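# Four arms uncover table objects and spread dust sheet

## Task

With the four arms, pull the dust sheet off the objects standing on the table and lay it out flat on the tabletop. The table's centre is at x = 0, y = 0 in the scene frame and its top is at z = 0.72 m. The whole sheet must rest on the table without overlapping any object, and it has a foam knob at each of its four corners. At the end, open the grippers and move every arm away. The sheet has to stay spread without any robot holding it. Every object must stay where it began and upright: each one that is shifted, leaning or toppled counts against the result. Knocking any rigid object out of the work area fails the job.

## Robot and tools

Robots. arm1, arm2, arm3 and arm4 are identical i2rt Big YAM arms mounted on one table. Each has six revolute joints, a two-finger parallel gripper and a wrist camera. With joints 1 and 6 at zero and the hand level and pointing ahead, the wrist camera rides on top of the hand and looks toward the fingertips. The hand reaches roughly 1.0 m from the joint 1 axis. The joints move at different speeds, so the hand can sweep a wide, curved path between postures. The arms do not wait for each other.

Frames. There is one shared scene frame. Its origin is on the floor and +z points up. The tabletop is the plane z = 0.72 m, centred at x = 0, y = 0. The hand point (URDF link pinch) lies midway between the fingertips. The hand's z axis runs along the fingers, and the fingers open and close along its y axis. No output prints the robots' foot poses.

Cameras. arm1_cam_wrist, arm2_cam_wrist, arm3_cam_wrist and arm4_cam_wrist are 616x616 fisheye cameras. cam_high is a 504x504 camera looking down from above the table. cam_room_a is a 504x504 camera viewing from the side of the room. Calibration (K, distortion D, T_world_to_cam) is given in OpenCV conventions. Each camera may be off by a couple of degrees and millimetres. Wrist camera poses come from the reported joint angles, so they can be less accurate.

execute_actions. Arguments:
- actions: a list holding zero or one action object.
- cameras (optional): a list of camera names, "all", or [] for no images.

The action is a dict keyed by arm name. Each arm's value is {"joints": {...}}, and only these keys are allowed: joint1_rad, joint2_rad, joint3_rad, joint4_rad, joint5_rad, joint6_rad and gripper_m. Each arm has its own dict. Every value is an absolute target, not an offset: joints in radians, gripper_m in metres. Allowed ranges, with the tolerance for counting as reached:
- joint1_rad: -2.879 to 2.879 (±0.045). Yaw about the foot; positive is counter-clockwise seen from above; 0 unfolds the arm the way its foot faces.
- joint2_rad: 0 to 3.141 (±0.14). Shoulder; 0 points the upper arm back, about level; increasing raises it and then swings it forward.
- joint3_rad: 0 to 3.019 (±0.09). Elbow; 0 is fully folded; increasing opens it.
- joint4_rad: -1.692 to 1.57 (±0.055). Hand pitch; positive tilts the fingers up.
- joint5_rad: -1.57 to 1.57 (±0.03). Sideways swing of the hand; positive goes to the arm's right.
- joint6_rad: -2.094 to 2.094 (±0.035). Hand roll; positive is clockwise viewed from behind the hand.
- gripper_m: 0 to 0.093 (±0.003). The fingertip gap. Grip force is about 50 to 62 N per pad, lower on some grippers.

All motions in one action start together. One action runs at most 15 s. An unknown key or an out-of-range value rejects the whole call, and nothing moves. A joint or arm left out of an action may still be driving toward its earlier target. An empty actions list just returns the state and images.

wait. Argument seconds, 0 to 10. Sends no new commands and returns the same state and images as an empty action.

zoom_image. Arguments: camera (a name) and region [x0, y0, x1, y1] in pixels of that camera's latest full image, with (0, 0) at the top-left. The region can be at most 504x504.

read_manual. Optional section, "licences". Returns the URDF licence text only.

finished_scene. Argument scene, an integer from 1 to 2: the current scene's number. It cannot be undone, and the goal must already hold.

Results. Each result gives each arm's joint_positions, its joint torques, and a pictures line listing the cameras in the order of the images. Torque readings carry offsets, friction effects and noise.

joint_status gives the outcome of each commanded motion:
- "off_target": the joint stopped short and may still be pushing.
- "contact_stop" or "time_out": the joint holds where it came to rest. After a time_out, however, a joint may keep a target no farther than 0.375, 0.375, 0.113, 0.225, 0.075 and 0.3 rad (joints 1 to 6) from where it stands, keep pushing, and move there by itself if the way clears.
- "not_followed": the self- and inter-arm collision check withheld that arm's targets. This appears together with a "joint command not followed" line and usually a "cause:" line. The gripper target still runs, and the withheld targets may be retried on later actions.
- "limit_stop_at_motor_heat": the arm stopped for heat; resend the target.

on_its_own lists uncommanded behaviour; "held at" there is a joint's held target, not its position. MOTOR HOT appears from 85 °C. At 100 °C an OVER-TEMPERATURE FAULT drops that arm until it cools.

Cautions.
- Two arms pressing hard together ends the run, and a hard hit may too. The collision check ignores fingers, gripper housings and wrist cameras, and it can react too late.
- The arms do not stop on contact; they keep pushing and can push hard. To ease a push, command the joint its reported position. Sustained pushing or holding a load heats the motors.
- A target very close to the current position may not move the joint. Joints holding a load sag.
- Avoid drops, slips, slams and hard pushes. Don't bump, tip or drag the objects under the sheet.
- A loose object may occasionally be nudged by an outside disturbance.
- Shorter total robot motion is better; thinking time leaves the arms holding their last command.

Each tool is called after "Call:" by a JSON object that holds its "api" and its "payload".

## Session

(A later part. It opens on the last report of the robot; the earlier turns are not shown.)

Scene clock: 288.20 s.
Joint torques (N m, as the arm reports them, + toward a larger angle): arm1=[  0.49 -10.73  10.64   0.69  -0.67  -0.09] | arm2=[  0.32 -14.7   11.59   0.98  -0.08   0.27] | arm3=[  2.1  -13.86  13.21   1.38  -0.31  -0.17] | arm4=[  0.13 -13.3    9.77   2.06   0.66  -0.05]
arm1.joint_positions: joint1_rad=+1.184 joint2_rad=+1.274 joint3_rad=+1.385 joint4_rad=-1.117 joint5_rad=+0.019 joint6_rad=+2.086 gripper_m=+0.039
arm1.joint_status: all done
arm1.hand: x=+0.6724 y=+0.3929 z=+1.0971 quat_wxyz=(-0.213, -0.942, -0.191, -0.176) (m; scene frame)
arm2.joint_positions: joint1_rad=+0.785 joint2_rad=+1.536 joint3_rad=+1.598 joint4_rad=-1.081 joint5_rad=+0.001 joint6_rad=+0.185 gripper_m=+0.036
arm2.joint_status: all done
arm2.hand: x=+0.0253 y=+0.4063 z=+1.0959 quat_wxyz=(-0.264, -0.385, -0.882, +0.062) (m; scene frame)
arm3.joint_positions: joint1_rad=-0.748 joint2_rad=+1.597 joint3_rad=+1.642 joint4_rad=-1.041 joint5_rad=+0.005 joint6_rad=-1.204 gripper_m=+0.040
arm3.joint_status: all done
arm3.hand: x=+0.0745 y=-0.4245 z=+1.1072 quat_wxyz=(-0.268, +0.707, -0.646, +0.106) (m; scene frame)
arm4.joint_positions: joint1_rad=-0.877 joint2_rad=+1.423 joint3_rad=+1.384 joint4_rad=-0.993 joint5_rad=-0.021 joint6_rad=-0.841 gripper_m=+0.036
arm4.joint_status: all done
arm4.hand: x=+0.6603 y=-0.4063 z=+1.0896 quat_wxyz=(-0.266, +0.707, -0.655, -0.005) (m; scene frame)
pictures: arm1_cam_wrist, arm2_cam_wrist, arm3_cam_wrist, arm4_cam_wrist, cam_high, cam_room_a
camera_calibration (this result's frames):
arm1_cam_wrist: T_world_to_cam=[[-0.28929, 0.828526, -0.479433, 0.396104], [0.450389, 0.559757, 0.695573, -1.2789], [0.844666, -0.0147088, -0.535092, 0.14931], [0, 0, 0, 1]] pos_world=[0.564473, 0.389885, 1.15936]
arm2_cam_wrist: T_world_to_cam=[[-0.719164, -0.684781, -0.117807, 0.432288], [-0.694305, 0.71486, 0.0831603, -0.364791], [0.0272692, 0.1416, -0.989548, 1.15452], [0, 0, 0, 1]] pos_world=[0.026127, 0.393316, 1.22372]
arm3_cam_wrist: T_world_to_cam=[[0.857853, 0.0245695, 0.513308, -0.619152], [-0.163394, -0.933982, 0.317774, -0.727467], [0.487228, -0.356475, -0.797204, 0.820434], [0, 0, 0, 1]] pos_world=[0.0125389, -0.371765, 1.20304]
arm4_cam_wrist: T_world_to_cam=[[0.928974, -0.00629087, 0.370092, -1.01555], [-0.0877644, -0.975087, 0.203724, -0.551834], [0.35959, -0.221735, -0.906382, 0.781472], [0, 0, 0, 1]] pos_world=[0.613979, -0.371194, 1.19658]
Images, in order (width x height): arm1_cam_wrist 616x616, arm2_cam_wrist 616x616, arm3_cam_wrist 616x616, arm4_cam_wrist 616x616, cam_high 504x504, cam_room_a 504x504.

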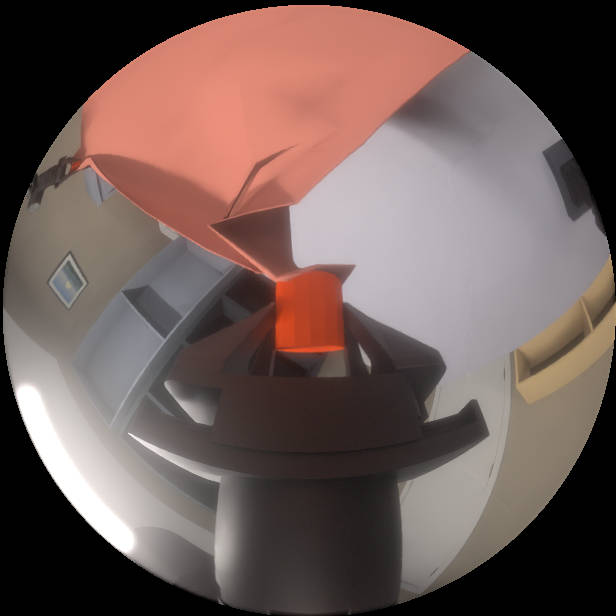

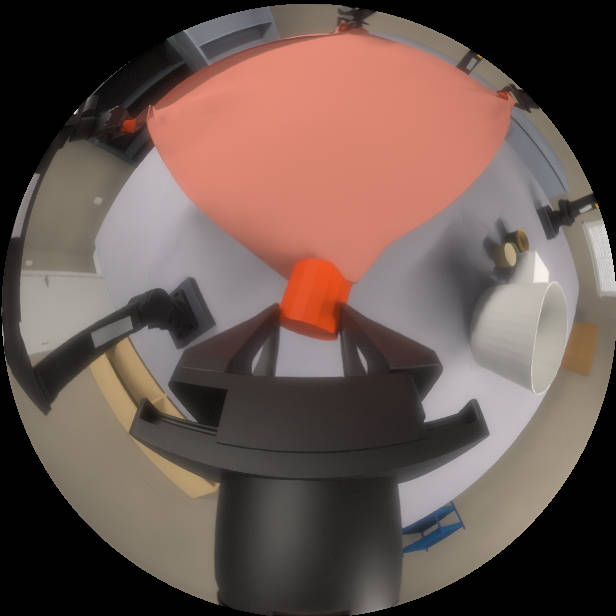

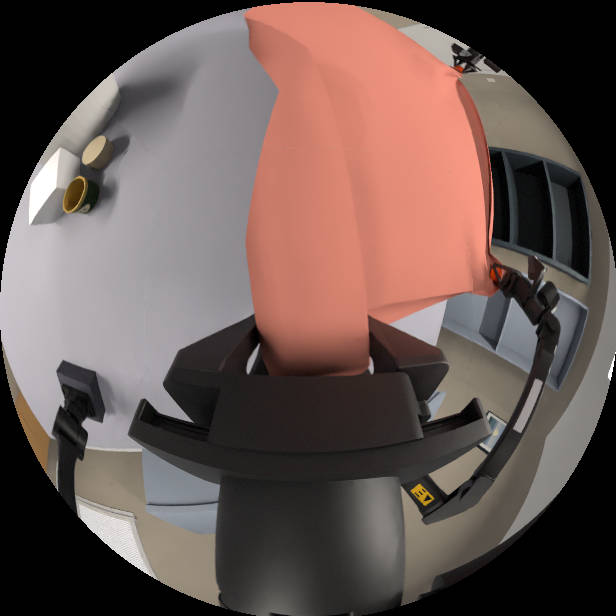

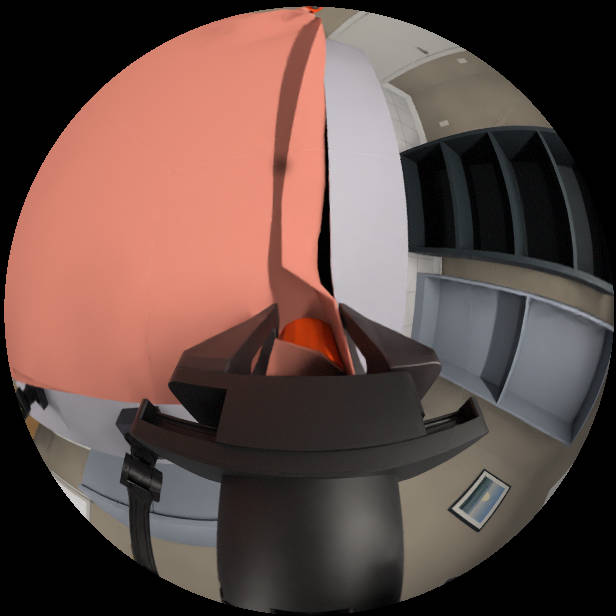

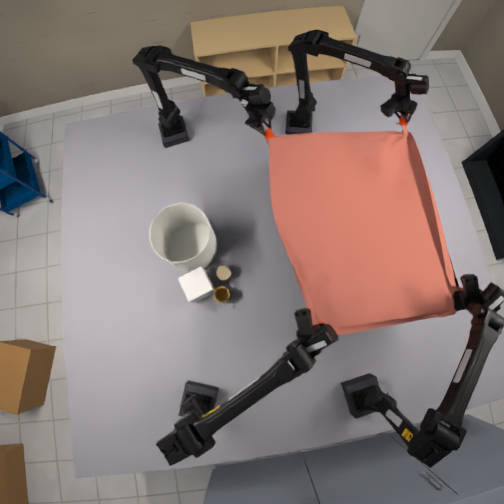

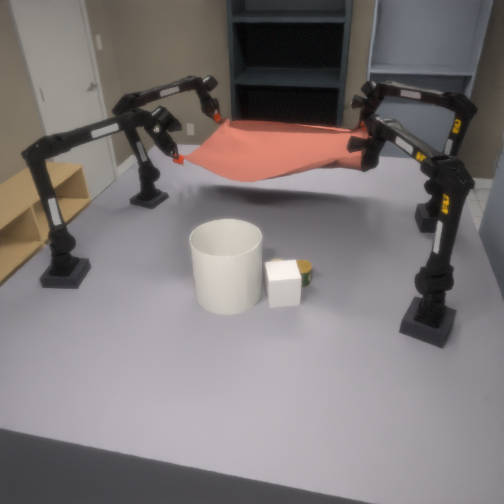

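Call:
{"api": "execute_actions", "payload": {"actions": [{"arm1":{"joints":{"joint1_rad":1.18,"joint2_rad":1.629,"joint3_rad":0.993,"joint4_rad":-0.655}},"arm2":{"joints":{"joint1_rad":0.778,"joint2_rad":1.815,"joint3_rad":1.205,"joint4_rad":-0.67}},"arm3":{"joints":{"joint1_rad":-0.74,"joint2_rad":1.965,"joint3_rad":1.375,"joint4_rad":-0.685}},"arm4":{"joints":{"joint1_rad":-0.885,"joint2_rad":1.83,"joint3_rad":1.11,"joint4_rad":-0.55}}}], "cameras": ["cam_high"]}}

Call:
{"api": "execute_actions", "payload": {"actions": [{"arm1":{"joints":{"gripper_m":0.093}},"arm3":{"joints":{"gripper_m":0.093}},"arm4":{"joints":{"gripper_m":0.093}}}], "cameras": []}}

Call:
{"api": "execute_actions", "payload": {"actions": [{"arm1":{"joints":{"joint2_rad":1.35,"joint4_rad":-0.95,"joint6_rad":0}},"arm3":{"joints":{"joint2_rad":1.75,"joint4_rad":-0.9,"joint6_rad":0}},"arm4":{"joints":{"joint2_rad":1.58,"joint4_rad":-0.8,"joint6_rad":0}}}], "cameras": ["cam_high","cam_room_a","arm1_cam_wrist","arm3_cam_wrist","arm4_cam_wrist"]}}

Scene clock: 312.67 s.
Joint torques (N m, as the arm reports them, + toward a larger angle): arm1=[ -0.23 -12.98   7.12   0.3   -0.49  -0.05] | arm2=[ -0.29 -15.25   8.48   0.54  -0.05   0.26] | arm3=[  1.42 -16.01  10.19   0.7   -0.27  -0.13] | arm4=[ -0.31 -15.79   7.26   1.53   0.65   0.01]
arm1.joint_positions: joint1_rad=+1.170 joint2_rad=+1.616 joint3_rad=+1.000 joint4_rad=-0.651 joint5_rad=+0.018 joint6_rad=+2.086 gripper_m=+0.039
arm1.joint_status: all done
arm1.hand: x=+0.6717 y=+0.3864 z=+0.8002 quat_wxyz=(-0.118, -0.970, -0.192, -0.092) (m; scene frame)
arm2.joint_positions: joint1_rad=+0.784 joint2_rad=+1.812 joint3_rad=+1.189 joint4_rad=-0.678 joint5_rad=+0.002 joint6_rad=+0.188 gripper_m=+0.034
arm2.joint_status: all done
arm2.hand: x=-0.0020 y=+0.4250 z=+0.7927 quat_wxyz=(-0.130, -0.398, -0.907, +0.032) (m; scene frame)
arm3.joint_positions: joint1_rad=-0.746 joint2_rad=+1.959 joint3_rad=+1.362 joint4_rad=-0.682 joint5_rad=+0.004 joint6_rad=-1.213 gripper_m=+0.040
arm3.joint_status: all done
arm3.hand: x=+0.0761 y=-0.4221 z=+0.7941 quat_wxyz=(-0.139, +0.734, -0.662, +0.056) (m; scene frame)
arm4.joint_positions: joint1_rad=-0.851 joint2_rad=+1.849 joint3_rad=+1.101 joint4_rad=-0.557 joint5_rad=-0.021 joint6_rad=-0.849 gripper_m=+0.036
arm4.joint_status: all done
arm4.hand: x=+0.6458 y=-0.4010 z=+0.7794 quat_wxyz=(-0.132, +0.738, -0.662, -0.009) (m; scene frame)
pictures: cam_high
Images, in order (width x height): cam_high 504x504.

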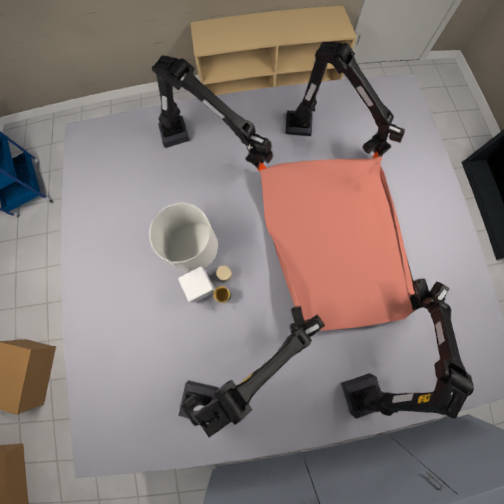

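Scene clock: 313.47 s.
Joint torques (N m, as the arm reports them, + toward a larger angle): arm1=[ -0.67 -12.72   7.24  -0.05  -0.04  -0.02] | arm2=[  0.06 -15.91   8.48   0.37  -0.04   0.24] | arm3=[  1.48 -16.2   10.14   0.71  -0.19  -0.13] | arm4=[  1.91 -15.91   7.18   1.53   0.     0.04]
arm1.joint_positions: joint1_rad=+1.173 joint2_rad=+1.616 joint3_rad=+1.000 joint4_rad=-0.651 joint5_rad=+0.003 joint6_rad=+2.086 gripper_m=+0.093
arm1.joint_status: all done
arm1.hand: x=+0.6742 y=+0.3895 z=+0.8002 quat_wxyz=(-0.112, -0.970, -0.194, -0.098) (m; scene frame)
arm2.joint_positions: joint1_rad=+0.784 joint2_rad=+1.812 joint3_rad=+1.189 joint4_rad=-0.678 joint5_rad=+0.002 joint6_rad=+0.188 gripper_m=+0.034
arm2.joint_status: not commanded
arm2.hand: x=-0.0020 y=+0.4250 z=+0.7927 quat_wxyz=(-0.130, -0.398, -0.907, +0.032) (m; scene frame)
arm3.joint_positions: joint1_rad=-0.746 joint2_rad=+1.959 joint3_rad=+1.362 joint4_rad=-0.682 joint5_rad=+0.002 joint6_rad=-1.213 gripper_m=+0.093
arm3.joint_status: all done
arm3.hand: x=+0.0760 y=-0.4218 z=+0.7941 quat_wxyz=(-0.139, +0.734, -0.662, +0.055) (m; scene frame)
arm4.joint_positions: joint1_rad=-0.886 joint2_rad=+1.849 joint3_rad=+1.101 joint4_rad=-0.557 joint5_rad=-0.001 joint6_rad=-0.852 gripper_m=+0.093
arm4.joint_status: all done
arm4.hand: x=+0.6618 y=-0.4162 z=+0.7793 quat_wxyz=(-0.132, +0.726, -0.675, +0.003) (m; scene frame)
pictures: none
No camera images: the call's "cameras" was empty. Leave "cameras" out to get every camera's image.

Scene clock: 315.87 s.
Joint torques (N m, as the arm reports them, + toward a larger angle): arm1=[-0.71 -8.37  8.91  0.12 -0.03 -0.07] | arm2=[ -0.76 -15.54   8.49   0.49  -0.04   0.27] | arm3=[  1.38 -13.77  11.28   0.51  -0.07   0.05] | arm4=[ 1.5  -9.94  8.74  0.76  0.05  0.16]
arm1.joint_positions: joint1_rad=+1.173 joint2_rad=+1.332 joint3_rad=+0.998 joint4_rad=-0.940 joint5_rad=+0.002 joint6_rad=+0.008 gripper_m=+0.093
arm1.joint_status: all done
arm1.hand: x=+0.6261 y=+0.4265 z=+0.9042 quat_wxyz=(-0.138, -0.325, -0.935, +0.046) (m; scene frame)
arm2.joint_positions: joint1_rad=+0.784 joint2_rad=+1.812 joint3_rad=+1.189 joint4_rad=-0.678 joint5_rad=+0.002 joint6_rad=+0.188 gripper_m=+0.034
arm2.joint_status: not commanded
arm2.hand: x=-0.0020 y=+0.4250 z=+0.7927 quat_wxyz=(-0.130, -0.398, -0.907, +0.032) (m; scene frame)
arm3.joint_positions: joint1_rad=-0.746 joint2_rad=+1.737 joint3_rad=+1.362 joint4_rad=-0.891 joint5_rad=+0.002 joint6_rad=-0.013 gripper_m=+0.093
arm3.joint_status: all done
arm3.hand: x=+0.0446 y=-0.4375 z=+0.9069 quat_wxyz=(-0.152, +0.232, -0.960, -0.035) (m; scene frame)
arm4.joint_positions: joint1_rad=-0.886 joint2_rad=+1.563 joint3_rad=+1.101 joint4_rad=-0.784 joint5_rad=-0.001 joint6_rad=-0.008 gripper_m=+0.093
arm4.joint_status: all done
arm4.hand: x=+0.6420 y=-0.4362 z=+0.9071 quat_wxyz=(-0.149, +0.384, -0.909, -0.062) (m; scene frame)
pictures: arm1_cam_wrist, arm3_cam_wrist, arm4_cam_wrist, cam_high, cam_room_a
camera_calibration (this result's frames):
arm1_cam_wrist: T_world_to_cam=[[-0.610143, -0.792224, -0.0102742, 0.730361], [-0.749129, 0.572634, 0.333011, -0.069289], [-0.257936, 0.210881, -0.942867, 1.04856], [0, 0, 0, 1]] pos_world=[0.664181, 0.397164, 1.01923]
arm3_cam_wrist: T_world_to_cam=[[0.45717, -0.889379, 0.000940484, -0.40771], [-0.851106, -0.437189, 0.290664, -0.408153], [-0.258099, -0.133683, -0.956825, 0.946078], [0, 0, 0, 1]] pos_world=[0.0831929, -0.414574, 1.02425]
arm4_cam_wrist: T_world_to_cam=[[0.712847, -0.701318, 0.00137894, -0.761164], [-0.672126, -0.682611, 0.286861, -0.118129], [-0.20024, -0.205415, -0.957971, 1.02931], [0, 0, 0, 1]] pos_world=[0.669304, -0.403019, 1.02098]
Images, in order (width x height): arm1_cam_wrist 616x616, arm3_cam_wrist 616x616, arm4_cam_wrist 616x616, cam_high 504x504, cam_room_a 504x504.

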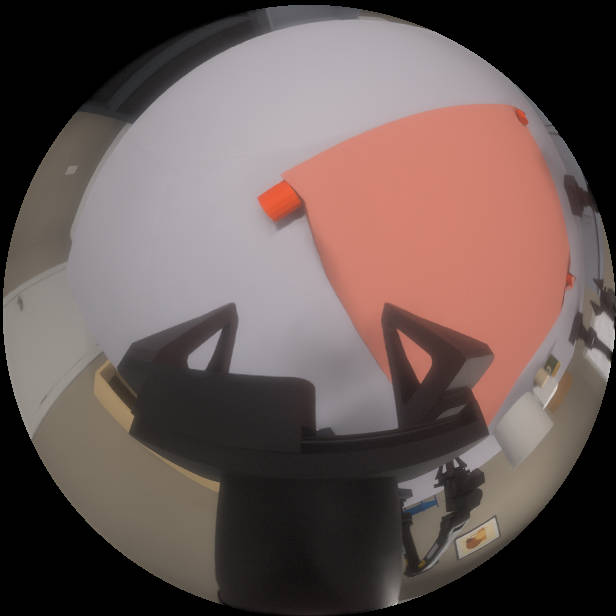

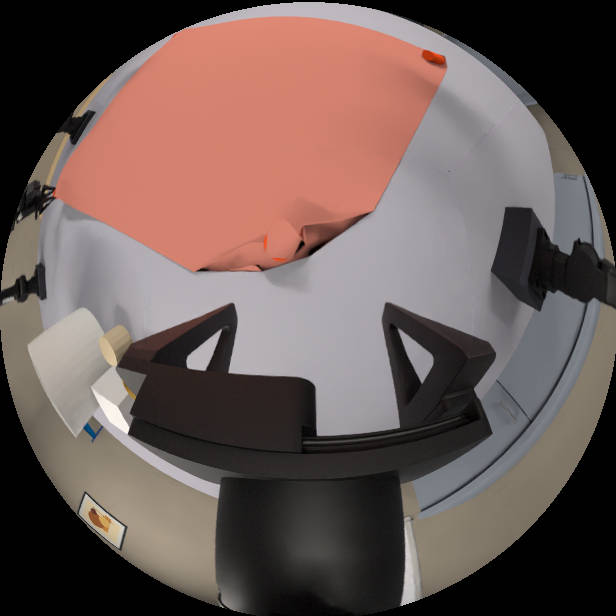

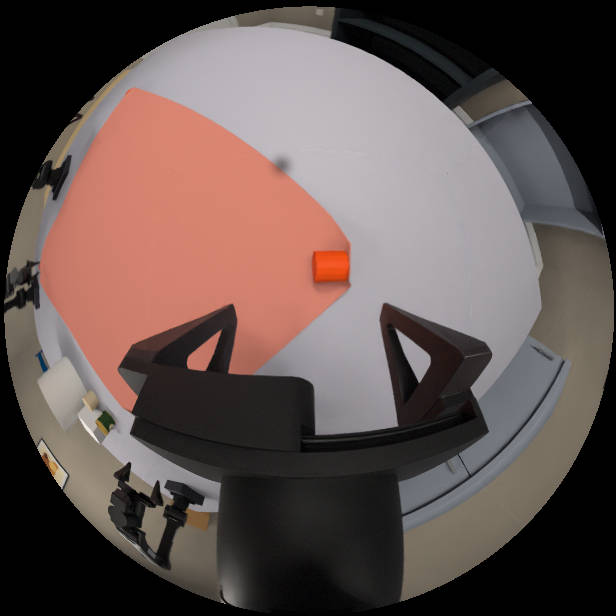

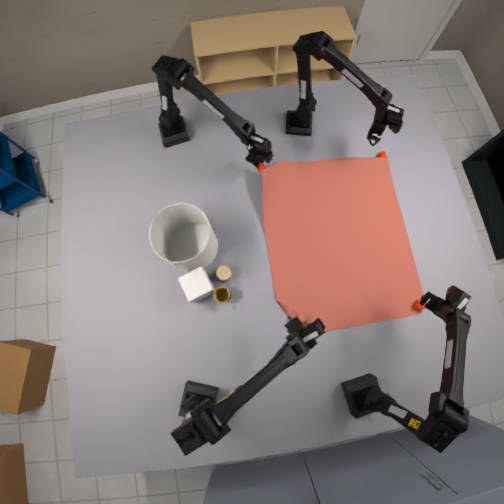

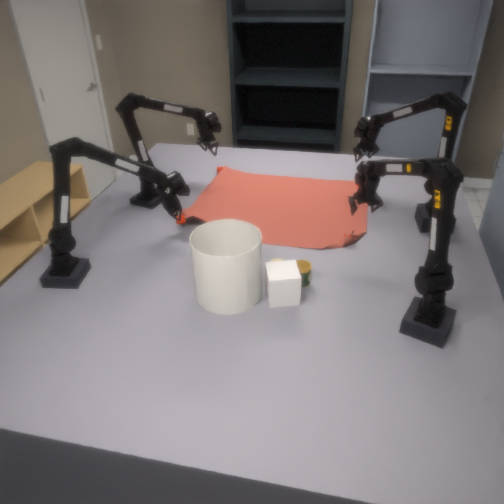

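Call:
{"api": "execute_actions", "payload": {"actions": [{"arm3":{"joints":{"joint1_rad":-0.69,"joint2_rad":2.06,"joint3_rad":1.74,"joint4_rad":-1.08,"joint6_rad":-0.3}},"arm2":{"joints":{"joint2_rad":1.85}}}], "cameras": ["arm3_cam_wrist"]}}

Call:
{"api": "execute_actions", "payload": {"actions": [{"arm3":{"joints":{"joint2_rad":2.2}},"arm2":{"joints":{"gripper_m":0.093}}}], "cameras": ["arm3_cam_wrist"]}}

Scene clock: 333.03 s.
Joint torques (N m, as the arm reports them, + toward a larger angle): arm1=[-0.11 -8.31  8.89  0.23 -0.16 -0.1 ] | arm2=[  0.04 -16.47   8.13   0.52  -0.09   0.23] | arm3=[  0.52 -19.18  14.     0.17  -0.06  -0.22] | arm4=[ 1.68 -9.97  8.74  0.69  0.05  0.16]
arm1.joint_positions: joint1_rad=+1.173 joint2_rad=+1.332 joint3_rad=+0.998 joint4_rad=-0.940 joint5_rad=+0.002 joint6_rad=+0.008 gripper_m=+0.093
arm1.joint_status: not commanded
arm1.hand: x=+0.6261 y=+0.4265 z=+0.9042 quat_wxyz=(-0.138, -0.324, -0.935, +0.046) (m; scene frame)
arm2.joint_positions: joint1_rad=+0.784 joint2_rad=+1.855 joint3_rad=+1.189 joint4_rad=-0.678 joint5_rad=+0.002 joint6_rad=+0.188 gripper_m=+0.034
arm2.joint_status: all done
arm2.hand: x=-0.0061 y=+0.4281 z=+0.7703 quat_wxyz=(-0.110, -0.399, -0.910, +0.027) (m; scene frame)
arm3.joint_positions: joint1_rad=-0.685 joint2_rad=+2.068 joint3_rad=+1.691 joint4_rad=-1.072 joint5_rad=+0.001 joint6_rad=-0.287 gripper_m=+0.093
arm3.joint_status: all done
arm3.hand: x=+0.0857 y=-0.3721 z=+0.8353 quat_wxyz=(-0.065, +0.393, -0.917, -0.008) (m; scene frame)
arm4.joint_positions: joint1_rad=-0.886 joint2_rad=+1.563 joint3_rad=+1.101 joint4_rad=-0.784 joint5_rad=-0.001 joint6_rad=-0.008 gripper_m=+0.093
arm4.joint_status: not commanded
arm4.hand: x=+0.6420 y=-0.4362 z=+0.9071 quat_wxyz=(-0.149, +0.384, -0.909, -0.062) (m; scene frame)
pictures: arm3_cam_wrist
camera_calibration (this result's frames):
arm3_cam_wrist: T_world_to_cam=[[0.72321, -0.689816, 0.0334737, -0.344021], [-0.62243, -0.630028, 0.464376, -0.56031], [-0.299245, -0.356677, -0.885005, 0.757546], [0, 0, 0, 1]] pos_world=[0.126737, -0.320123, 0.942142]
Images, in order (width x height): arm3_cam_wrist 616x616.

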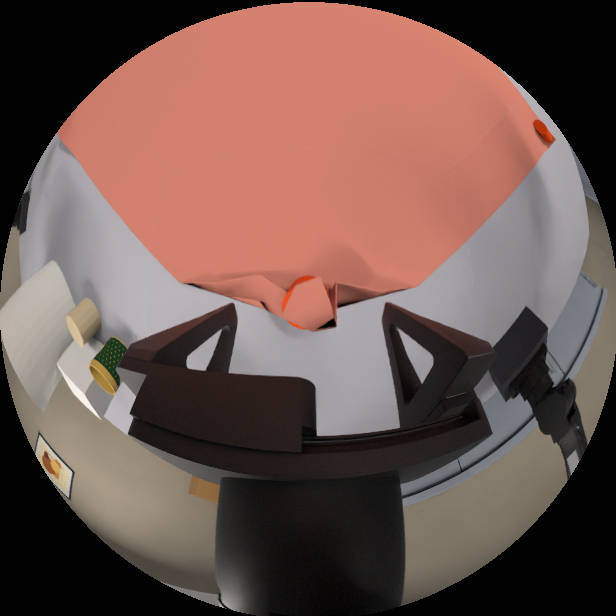

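Scene clock: 334.07 s.
Joint torques (N m, as the arm reports them, + toward a larger angle): arm1=[-0.66 -8.98  8.7   0.16 -0.09 -0.1 ] | arm2=[ -0.57 -16.65   8.17   0.29  -0.07   0.23] | arm3=[  0.68 -20.09  11.77  -0.05  -0.07  -0.21] | arm4=[ 1.68 -9.97  8.77  0.69  0.07  0.16]
arm1.joint_positions: joint1_rad=+1.173 joint2_rad=+1.332 joint3_rad=+0.998 joint4_rad=-0.940 joint5_rad=+0.002 joint6_rad=+0.008 gripper_m=+0.093
arm1.joint_status: not commanded
arm1.hand: x=+0.6261 y=+0.4265 z=+0.9042 quat_wxyz=(-0.138, -0.324, -0.935, +0.046) (m; scene frame)
arm2.joint_positions: joint1_rad=+0.784 joint2_rad=+1.855 joint3_rad=+1.189 joint4_rad=-0.678 joint5_rad=+0.002 joint6_rad=+0.188 gripper_m=+0.093
arm2.joint_status: all done
arm2.hand: x=-0.0061 y=+0.4281 z=+0.7703 quat_wxyz=(-0.110, -0.399, -0.910, +0.027) (m; scene frame)
arm3.joint_positions: joint1_rad=-0.685 joint2_rad=+2.210 joint3_rad=+1.708 joint4_rad=-1.072 joint5_rad=+0.001 joint6_rad=-0.288 gripper_m=+0.093
arm3.joint_status: all done
arm3.hand: x=+0.0767 y=-0.3772 z=+0.7532 quat_wxyz=(-0.003, +0.394, -0.919, +0.000) (m; scene frame)
arm4.joint_positions: joint1_rad=-0.886 joint2_rad=+1.563 joint3_rad=+1.101 joint4_rad=-0.784 joint5_rad=-0.001 joint6_rad=-0.008 gripper_m=+0.093
arm4.joint_status: not commanded
arm4.hand: x=+0.6420 y=-0.4362 z=+0.9071 quat_wxyz=(-0.149, +0.384, -0.909, -0.062) (m; scene frame)
pictures: arm3_cam_wrist
camera_calibration (this result's frames):
arm3_cam_wrist: T_world_to_cam=[[0.725551, -0.688166, -0.00207172, -0.311051], [-0.565709, -0.59815, 0.567617, -0.601044], [-0.391854, -0.410663, -0.82329, 0.62061], [0, 0, 0, 1]] pos_world=[0.128856, -0.318707, 0.85146]
Images, in order (width x height): arm3_cam_wrist 616x616.

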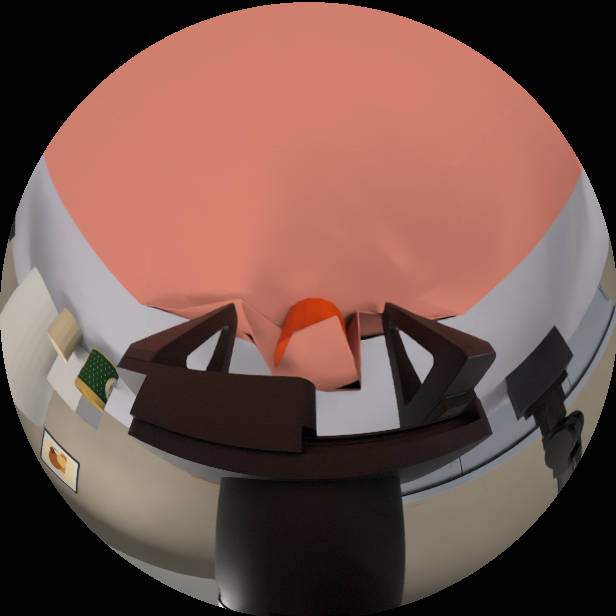

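Call:
{"api": "execute_actions", "payload": {"actions": [{"arm3":{"joints":{"gripper_m":0}},"arm2":{"joints":{"joint2_rad":1.4}}}], "cameras": []}}

Call:
{"api": "execute_actions", "payload": {"actions": [{"arm3":{"joints":{"joint2_rad":1.9,"joint3_rad":1.2,"joint4_rad":-0.4}}}], "cameras": []}}

Call:
{"api": "execute_actions", "payload": {"actions": [{"arm3":{"joints":{"joint1_rad":-0.73,"joint2_rad":1.72,"joint3_rad":0.705,"joint4_rad":0.53}}}], "cameras": []}}

Call:
{"api": "execute_actions", "payload": {"actions": [{"arm3":{"joints":{"joint2_rad":1.81}}}], "cameras": ["arm3_cam_wrist","cam_high"]}}

Scene clock: 351.13 s.
Joint torques (N m, as the arm reports them, + toward a larger angle): arm1=[-1.17 -8.42  8.74 -0.11  0.   -0.06] | arm2=[  0.2  -12.51  10.55   1.11  -0.03   0.24] | arm3=[  0.59 -20.11  11.78  -0.07  -0.02  -0.2 ] | arm4=[ 1.83 -9.92  8.71  0.72  0.06  0.15]
arm1.joint_positions: joint1_rad=+1.173 joint2_rad=+1.332 joint3_rad=+0.998 joint4_rad=-0.940 joint5_rad=+0.002 joint6_rad=+0.008 gripper_m=+0.093
arm1.joint_status: not commanded
arm1.hand: x=+0.6261 y=+0.4265 z=+0.9042 quat_wxyz=(-0.138, -0.324, -0.935, +0.046) (m; scene frame)
arm2.joint_positions: joint1_rad=+0.784 joint2_rad=+1.407 joint3_rad=+1.186 joint4_rad=-0.678 joint5_rad=+0.002 joint6_rad=+0.188 gripper_m=+0.093
arm2.joint_status: all done
arm2.hand: x=-0.0024 y=+0.4257 z=+1.0098 quat_wxyz=(-0.321, -0.380, -0.865, +0.075) (m; scene frame)
arm3.joint_positions: joint1_rad=-0.685 joint2_rad=+2.210 joint3_rad=+1.708 joint4_rad=-1.072 joint5_rad=+0.000 joint6_rad=-0.288 gripper_m=+0.034
arm3.joint_status: gripper_m off_target (ended at +0.034, target +0.000)
arm3.hand: x=+0.0767 y=-0.3770 z=+0.7534 quat_wxyz=(-0.003, +0.395, -0.919, -0.001) (m; scene frame)
arm4.joint_positions: joint1_rad=-0.886 joint2_rad=+1.563 joint3_rad=+1.101 joint4_rad=-0.784 joint5_rad=-0.001 joint6_rad=-0.008 gripper_m=+0.093
arm4.joint_status: not commanded
arm4.hand: x=+0.6420 y=-0.4362 z=+0.9071 quat_wxyz=(-0.149, +0.384, -0.909, -0.062) (m; scene frame)
pictures: none
No camera images: the call's "cameras" was empty. Leave "cameras" out to get every camera's image.

Scene clock: 352.53 s.
Joint torques (N m, as the arm reports them, + toward a larger angle): arm1=[-1.88 -7.82  8.96  0.19 -0.12 -0.07] | arm2=[ -0.03 -12.15  10.45   1.06  -0.06   0.23] | arm3=[  0.66 -15.83   8.77   1.69  -0.01  -0.2 ] | arm4=[  1.86 -10.1    8.75   0.78   0.05   0.16]
arm1.joint_positions: joint1_rad=+1.173 joint2_rad=+1.332 joint3_rad=+0.998 joint4_rad=-0.940 joint5_rad=+0.002 joint6_rad=+0.008 gripper_m=+0.093
arm1.joint_status: not commanded
arm1.hand: x=+0.6261 y=+0.4265 z=+0.9042 quat_wxyz=(-0.138, -0.324, -0.935, +0.046) (m; scene frame)
arm2.joint_positions: joint1_rad=+0.784 joint2_rad=+1.407 joint3_rad=+1.186 joint4_rad=-0.678 joint5_rad=+0.002 joint6_rad=+0.188 gripper_m=+0.093
arm2.joint_status: not commanded
arm2.hand: x=-0.0024 y=+0.4257 z=+1.0098 quat_wxyz=(-0.321, -0.380, -0.865, +0.075) (m; scene frame)
arm3.joint_positions: joint1_rad=-0.685 joint2_rad=+1.898 joint3_rad=+1.198 joint4_rad=-0.414 joint5_rad=+0.000 joint6_rad=-0.289 gripper_m=+0.034
arm3.joint_status: all done
arm3.hand: x=+0.0524 y=-0.3910 z=+0.7893 quat_wxyz=(-0.229, +0.384, -0.894, -0.028) (m; scene frame)
arm4.joint_positions: joint1_rad=-0.886 joint2_rad=+1.563 joint3_rad=+1.101 joint4_rad=-0.784 joint5_rad=-0.001 joint6_rad=-0.008 gripper_m=+0.093
arm4.joint_status: not commanded
arm4.hand: x=+0.6420 y=-0.4362 z=+0.9071 quat_wxyz=(-0.149, +0.384, -0.909, -0.062) (m; scene frame)
pictures: none
No camera images: the call's "cameras" was empty. Leave "cameras" out to get every camera's image.

Scene clock: 354.03 s.
Joint torques (N m, as the arm reports them, + toward a larger angle): arm1=[-0.7  -8.89  8.85 -0.1  -0.02 -0.13] | arm2=[  0.58 -12.12  10.65   0.95  -0.07   0.2 ] | arm3=[  0.96 -11.22   7.44   2.68   0.03  -0.18] | arm4=[  1.72 -10.02   8.8    0.66   0.06   0.16]
arm1.joint_positions: joint1_rad=+1.173 joint2_rad=+1.332 joint3_rad=+0.998 joint4_rad=-0.940 joint5_rad=+0.002 joint6_rad=+0.008 gripper_m=+0.093
arm1.joint_status: not commanded
arm1.hand: x=+0.6261 y=+0.4265 z=+0.9042 quat_wxyz=(-0.138, -0.324, -0.935, +0.046) (m; scene frame)
arm2.joint_positions: joint1_rad=+0.784 joint2_rad=+1.407 joint3_rad=+1.186 joint4_rad=-0.678 joint5_rad=+0.002 joint6_rad=+0.188 gripper_m=+0.093
arm2.joint_status: not commanded
arm2.hand: x=-0.0024 y=+0.4257 z=+1.0098 quat_wxyz=(-0.321, -0.380, -0.865, +0.075) (m; scene frame)
arm3.joint_positions: joint1_rad=-0.732 joint2_rad=+1.716 joint3_rad=+0.701 joint4_rad=+0.512 joint5_rad=-0.001 joint6_rad=-0.289 gripper_m=+0.034
arm3.joint_status: all done
arm3.hand: x=+0.0231 y=-0.4382 z=+0.8402 quat_wxyz=(-0.510, +0.320, -0.797, -0.049) (m; scene frame)
arm4.joint_positions: joint1_rad=-0.886 joint2_rad=+1.563 joint3_rad=+1.101 joint4_rad=-0.784 joint5_rad=-0.001 joint6_rad=-0.008 gripper_m=+0.093
arm4.joint_status: not commanded
arm4.hand: x=+0.6420 y=-0.4362 z=+0.9071 quat_wxyz=(-0.149, +0.384, -0.909, -0.062) (m; scene frame)
pictures: none
No camera images: the call's "cameras" was empty. Leave "cameras" out to get every camera's image.

Scene clock: 354.87 s.
Joint torques (N m, as the arm reports them, + toward a larger angle): arm1=[-0.71 -8.7   8.73  0.18 -0.06 -0.11] | arm2=[  0.11 -12.4   10.52   1.03  -0.09   0.26] | arm3=[  1.   -11.36   6.6    2.24   0.03  -0.17] | arm4=[ 1.88 -9.97  8.75  0.72  0.07  0.16]
arm1.joint_positions: joint1_rad=+1.173 joint2_rad=+1.332 joint3_rad=+0.998 joint4_rad=-0.940 joint5_rad=+0.002 joint6_rad=+0.008 gripper_m=+0.093
arm1.joint_status: not commanded
arm1.hand: x=+0.6261 y=+0.4265 z=+0.9042 quat_wxyz=(-0.138, -0.324, -0.935, +0.046) (m; scene frame)
arm2.joint_positions: joint1_rad=+0.784 joint2_rad=+1.407 joint3_rad=+1.186 joint4_rad=-0.678 joint5_rad=+0.002 joint6_rad=+0.188 gripper_m=+0.093
arm2.joint_status: not commanded
arm2.hand: x=-0.0024 y=+0.4257 z=+1.0098 quat_wxyz=(-0.321, -0.380, -0.865, +0.075) (m; scene frame)
arm3.joint_positions: joint1_rad=-0.732 joint2_rad=+1.805 joint3_rad=+0.701 joint4_rad=+0.521 joint5_rad=-0.001 joint6_rad=-0.289 gripper_m=+0.034
arm3.joint_status: all done
arm3.hand: x=+0.0165 y=-0.4416 z=+0.7947 quat_wxyz=(-0.476, +0.328, -0.815, -0.046) (m; scene frame)
arm4.joint_positions: joint1_rad=-0.886 joint2_rad=+1.563 joint3_rad=+1.101 joint4_rad=-0.784 joint5_rad=-0.001 joint6_rad=-0.008 gripper_m=+0.093
arm4.joint_status: not commanded
arm4.hand: x=+0.6420 y=-0.4362 z=+0.9071 quat_wxyz=(-0.149, +0.384, -0.909, -0.062) (m; scene frame)
pictures: arm3_cam_wrist, cam_high
camera_calibration (this result's frames):
arm3_cam_wrist: T_world_to_cam=[[0.58072, -0.779029, 0.236386, -0.538778], [-0.697264, -0.625826, -0.34952, 0.0216296], [0.420223, 0.0381492, -0.906619, 0.855704], [0, 0, 0, 1]] pos_world=[-0.0316258, -0.438831, 0.910717]
Images, in order (width x height): arm3_cam_wrist 616x616, cam_high 504x504.

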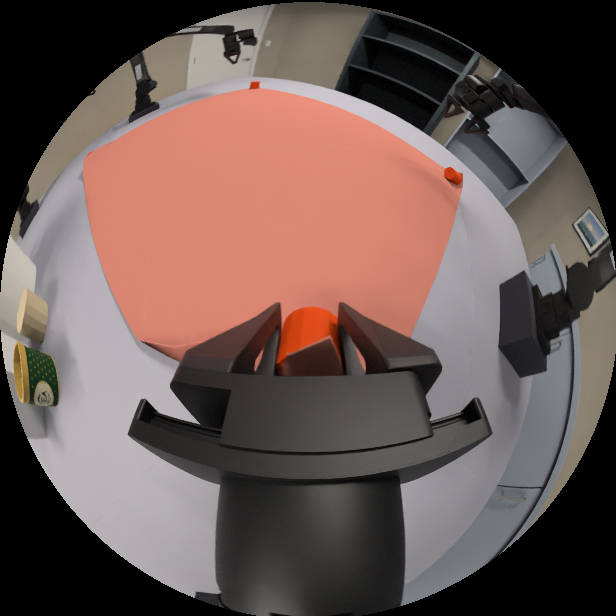

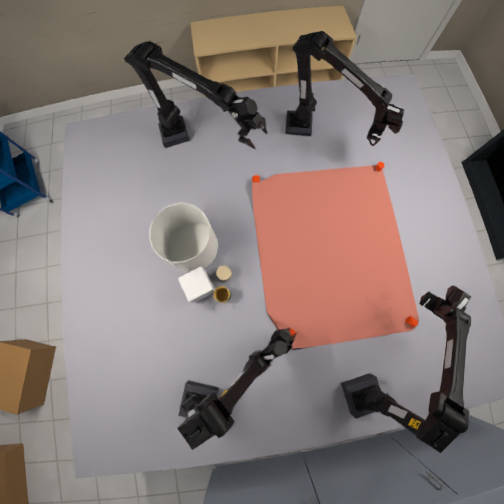

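Call:
{"api": "execute_actions", "payload": {"actions": [{"arm3":{"joints":{"joint4_rad":0.9,"joint2_rad":1.88}}}], "cameras": []}}

Call:
{"api": "execute_actions", "payload": {"actions": [{"arm3":{"joints":{"gripper_m":0.093}}}], "cameras": ["arm3_cam_wrist"]}}

Call:
{"api": "execute_actions", "payload": {"actions": [{"arm3":{"joints":{"joint2_rad":1.45,"joint4_rad":-0.2}}}], "cameras": ["arm3_cam_wrist","cam_high"]}}

Scene clock: 362.93 s.
Joint torques (N m, as the arm reports them, + toward a larger angle): arm1=[-1.12 -9.2   8.92  0.11 -0.07 -0.1 ] | arm2=[ -0.36 -12.33  10.56   1.03  -0.07   0.2 ] | arm3=[  0.98 -11.3    6.23   2.8    0.04  -0.16] | arm4=[ 1.7  -9.86  8.74  0.68  0.04  0.17]
arm1.joint_positions: joint1_rad=+1.173 joint2_rad=+1.332 joint3_rad=+0.998 joint4_rad=-0.940 joint5_rad=+0.002 joint6_rad=+0.008 gripper_m=+0.093
arm1.joint_status: not commanded
arm1.hand: x=+0.6261 y=+0.4265 z=+0.9042 quat_wxyz=(-0.138, -0.324, -0.935, +0.046) (m; scene frame)
arm2.joint_positions: joint1_rad=+0.784 joint2_rad=+1.407 joint3_rad=+1.186 joint4_rad=-0.678 joint5_rad=+0.002 joint6_rad=+0.188 gripper_m=+0.093
arm2.joint_status: not commanded
arm2.hand: x=-0.0024 y=+0.4257 z=+1.0098 quat_wxyz=(-0.321, -0.380, -0.865, +0.075) (m; scene frame)
arm3.joint_positions: joint1_rad=-0.732 joint2_rad=+1.866 joint3_rad=+0.701 joint4_rad=+0.882 joint5_rad=-0.001 joint6_rad=-0.290 gripper_m=+0.034
arm3.joint_status: all done
arm3.hand: x=+0.0437 y=-0.4276 z=+0.8415 quat_wxyz=(-0.601, +0.298, -0.740, -0.057) (m; scene frame)
arm4.joint_positions: joint1_rad=-0.886 joint2_rad=+1.563 joint3_rad=+1.101 joint4_rad=-0.784 joint5_rad=-0.001 joint6_rad=-0.008 gripper_m=+0.093
arm4.joint_status: not commanded
arm4.hand: x=+0.6420 y=-0.4362 z=+0.9071 quat_wxyz=(-0.149, +0.384, -0.909, -0.062) (m; scene frame)
pictures: none
No camera images: the call's "cameras" was empty. Leave "cameras" out to get every camera's image.

Scene clock: 363.63 s.
Joint torques (N m, as the arm reports them, + toward a larger angle): arm1=[-0.35 -8.79  8.95  0.28  0.01 -0.11] | arm2=[  0.28 -12.3   10.46   1.22  -0.07   0.24] | arm3=[  1.04 -11.03   6.26   2.82   0.03  -0.17] | arm4=[ 1.73 -9.91  8.71  0.76  0.06  0.16]
arm1.joint_positions: joint1_rad=+1.173 joint2_rad=+1.332 joint3_rad=+0.998 joint4_rad=-0.940 joint5_rad=+0.002 joint6_rad=+0.008 gripper_m=+0.093
arm1.joint_status: not commanded
arm1.hand: x=+0.6261 y=+0.4265 z=+0.9042 quat_wxyz=(-0.138, -0.324, -0.935, +0.046) (m; scene frame)
arm2.joint_positions: joint1_rad=+0.784 joint2_rad=+1.407 joint3_rad=+1.186 joint4_rad=-0.678 joint5_rad=+0.002 joint6_rad=+0.188 gripper_m=+0.093
arm2.joint_status: not commanded
arm2.hand: x=-0.0024 y=+0.4257 z=+1.0098 quat_wxyz=(-0.321, -0.380, -0.865, +0.075) (m; scene frame)
arm3.joint_positions: joint1_rad=-0.732 joint2_rad=+1.866 joint3_rad=+0.701 joint4_rad=+0.882 joint5_rad=-0.001 joint6_rad=-0.290 gripper_m=+0.093
arm3.joint_status: all done
arm3.hand: x=+0.0437 y=-0.4276 z=+0.8416 quat_wxyz=(-0.601, +0.298, -0.740, -0.057) (m; scene frame)
arm4.joint_positions: joint1_rad=-0.886 joint2_rad=+1.563 joint3_rad=+1.101 joint4_rad=-0.784 joint5_rad=-0.001 joint6_rad=-0.008 gripper_m=+0.093
arm4.joint_status: not commanded
arm4.hand: x=+0.6420 y=-0.4362 z=+0.9071 quat_wxyz=(-0.149, +0.384, -0.909, -0.062) (m; scene frame)
pictures: arm3_cam_wrist
camera_calibration (this result's frames):
arm3_cam_wrist: T_world_to_cam=[[0.512153, -0.814222, 0.27339, -0.597995], [-0.569743, -0.560256, -0.601253, 0.300021], [0.642722, 0.152171, -0.750834, 0.794239], [0, 0, 0, 1]] pos_world=[-0.0332756, -0.439672, 0.940217]
Images, in order (width x height): arm3_cam_wrist 616x616.

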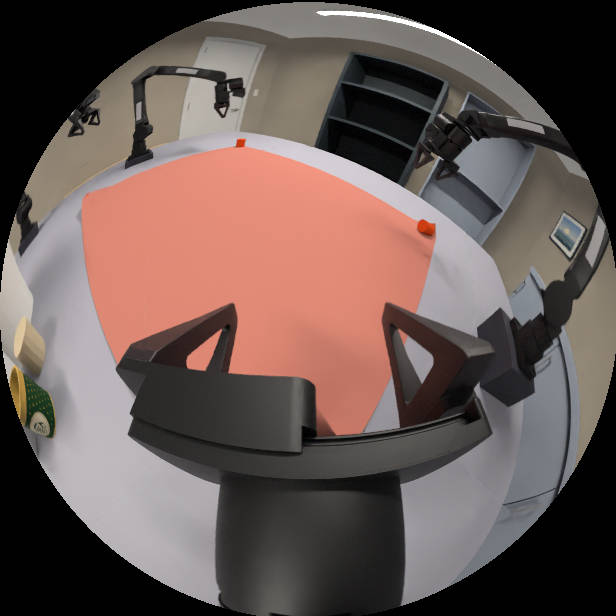

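Scene clock: 365.23 s.
Joint torques (N m, as the arm reports them, + toward a larger angle): arm1=[-0.75 -8.93  8.71 -0.1  -0.08 -0.11] | arm2=[  0.84 -12.51  10.54   1.09  -0.04   0.24] | arm3=[ 0.98 -8.27  9.1   1.03  0.01 -0.17] | arm4=[ 1.82 -9.74  8.71  0.73  0.05  0.16]
arm1.joint_positions: joint1_rad=+1.173 joint2_rad=+1.332 joint3_rad=+0.998 joint4_rad=-0.940 joint5_rad=+0.002 joint6_rad=+0.008 gripper_m=+0.093
arm1.joint_status: not commanded
arm1.hand: x=+0.6261 y=+0.4265 z=+0.9042 quat_wxyz=(-0.138, -0.324, -0.935, +0.046) (m; scene frame)
arm2.joint_positions: joint1_rad=+0.784 joint2_rad=+1.407 joint3_rad=+1.186 joint4_rad=-0.678 joint5_rad=+0.002 joint6_rad=+0.188 gripper_m=+0.093
arm2.joint_status: not commanded
arm2.hand: x=-0.0024 y=+0.4257 z=+1.0098 quat_wxyz=(-0.321, -0.380, -0.865, +0.075) (m; scene frame)
arm3.joint_positions: joint1_rad=-0.732 joint2_rad=+1.440 joint3_rad=+0.701 joint4_rad=-0.191 joint5_rad=-0.001 joint6_rad=-0.290 gripper_m=+0.093
arm3.joint_status: all done
arm3.hand: x=-0.0584 y=-0.4803 z=+0.8476 quat_wxyz=(-0.317, +0.354, -0.879, -0.031) (m; scene frame)
arm4.joint_positions: joint1_rad=-0.886 joint2_rad=+1.563 joint3_rad=+1.101 joint4_rad=-0.784 joint5_rad=-0.001 joint6_rad=-0.008 gripper_m=+0.093
arm4.joint_status: not commanded
arm4.hand: x=+0.6420 y=-0.4362 z=+0.9071 quat_wxyz=(-0.149, +0.384, -0.909, -0.062) (m; scene frame)
pictures: arm3_cam_wrist, cam_high
camera_calibration (this result's frames):
arm3_cam_wrist: T_world_to_cam=[[0.644662, -0.745673, 0.168471, -0.460637], [-0.754122, -0.656436, -0.0197842, -0.333895], [0.125343, -0.114294, -0.985508, 0.913076], [0, 0, 0, 1]] pos_world=[-0.0692901, -0.458307, 0.970842]
Images, in order (width x height): arm3_cam_wrist 616x616, cam_high 504x504.

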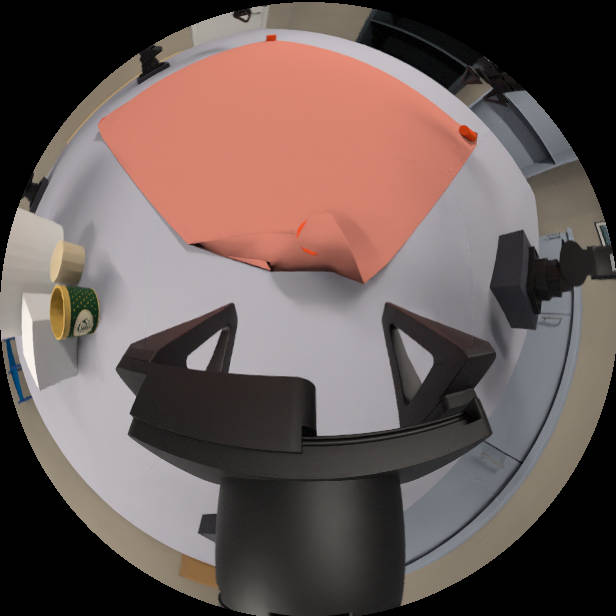

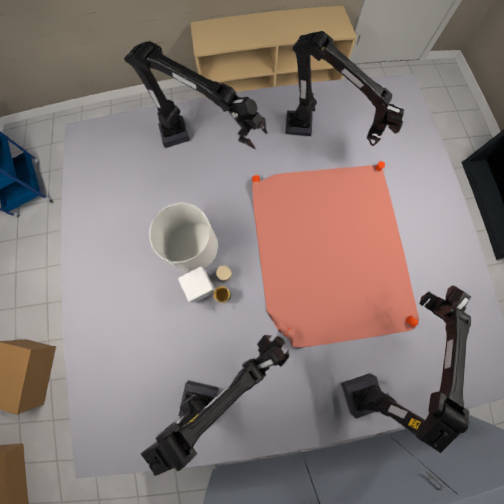

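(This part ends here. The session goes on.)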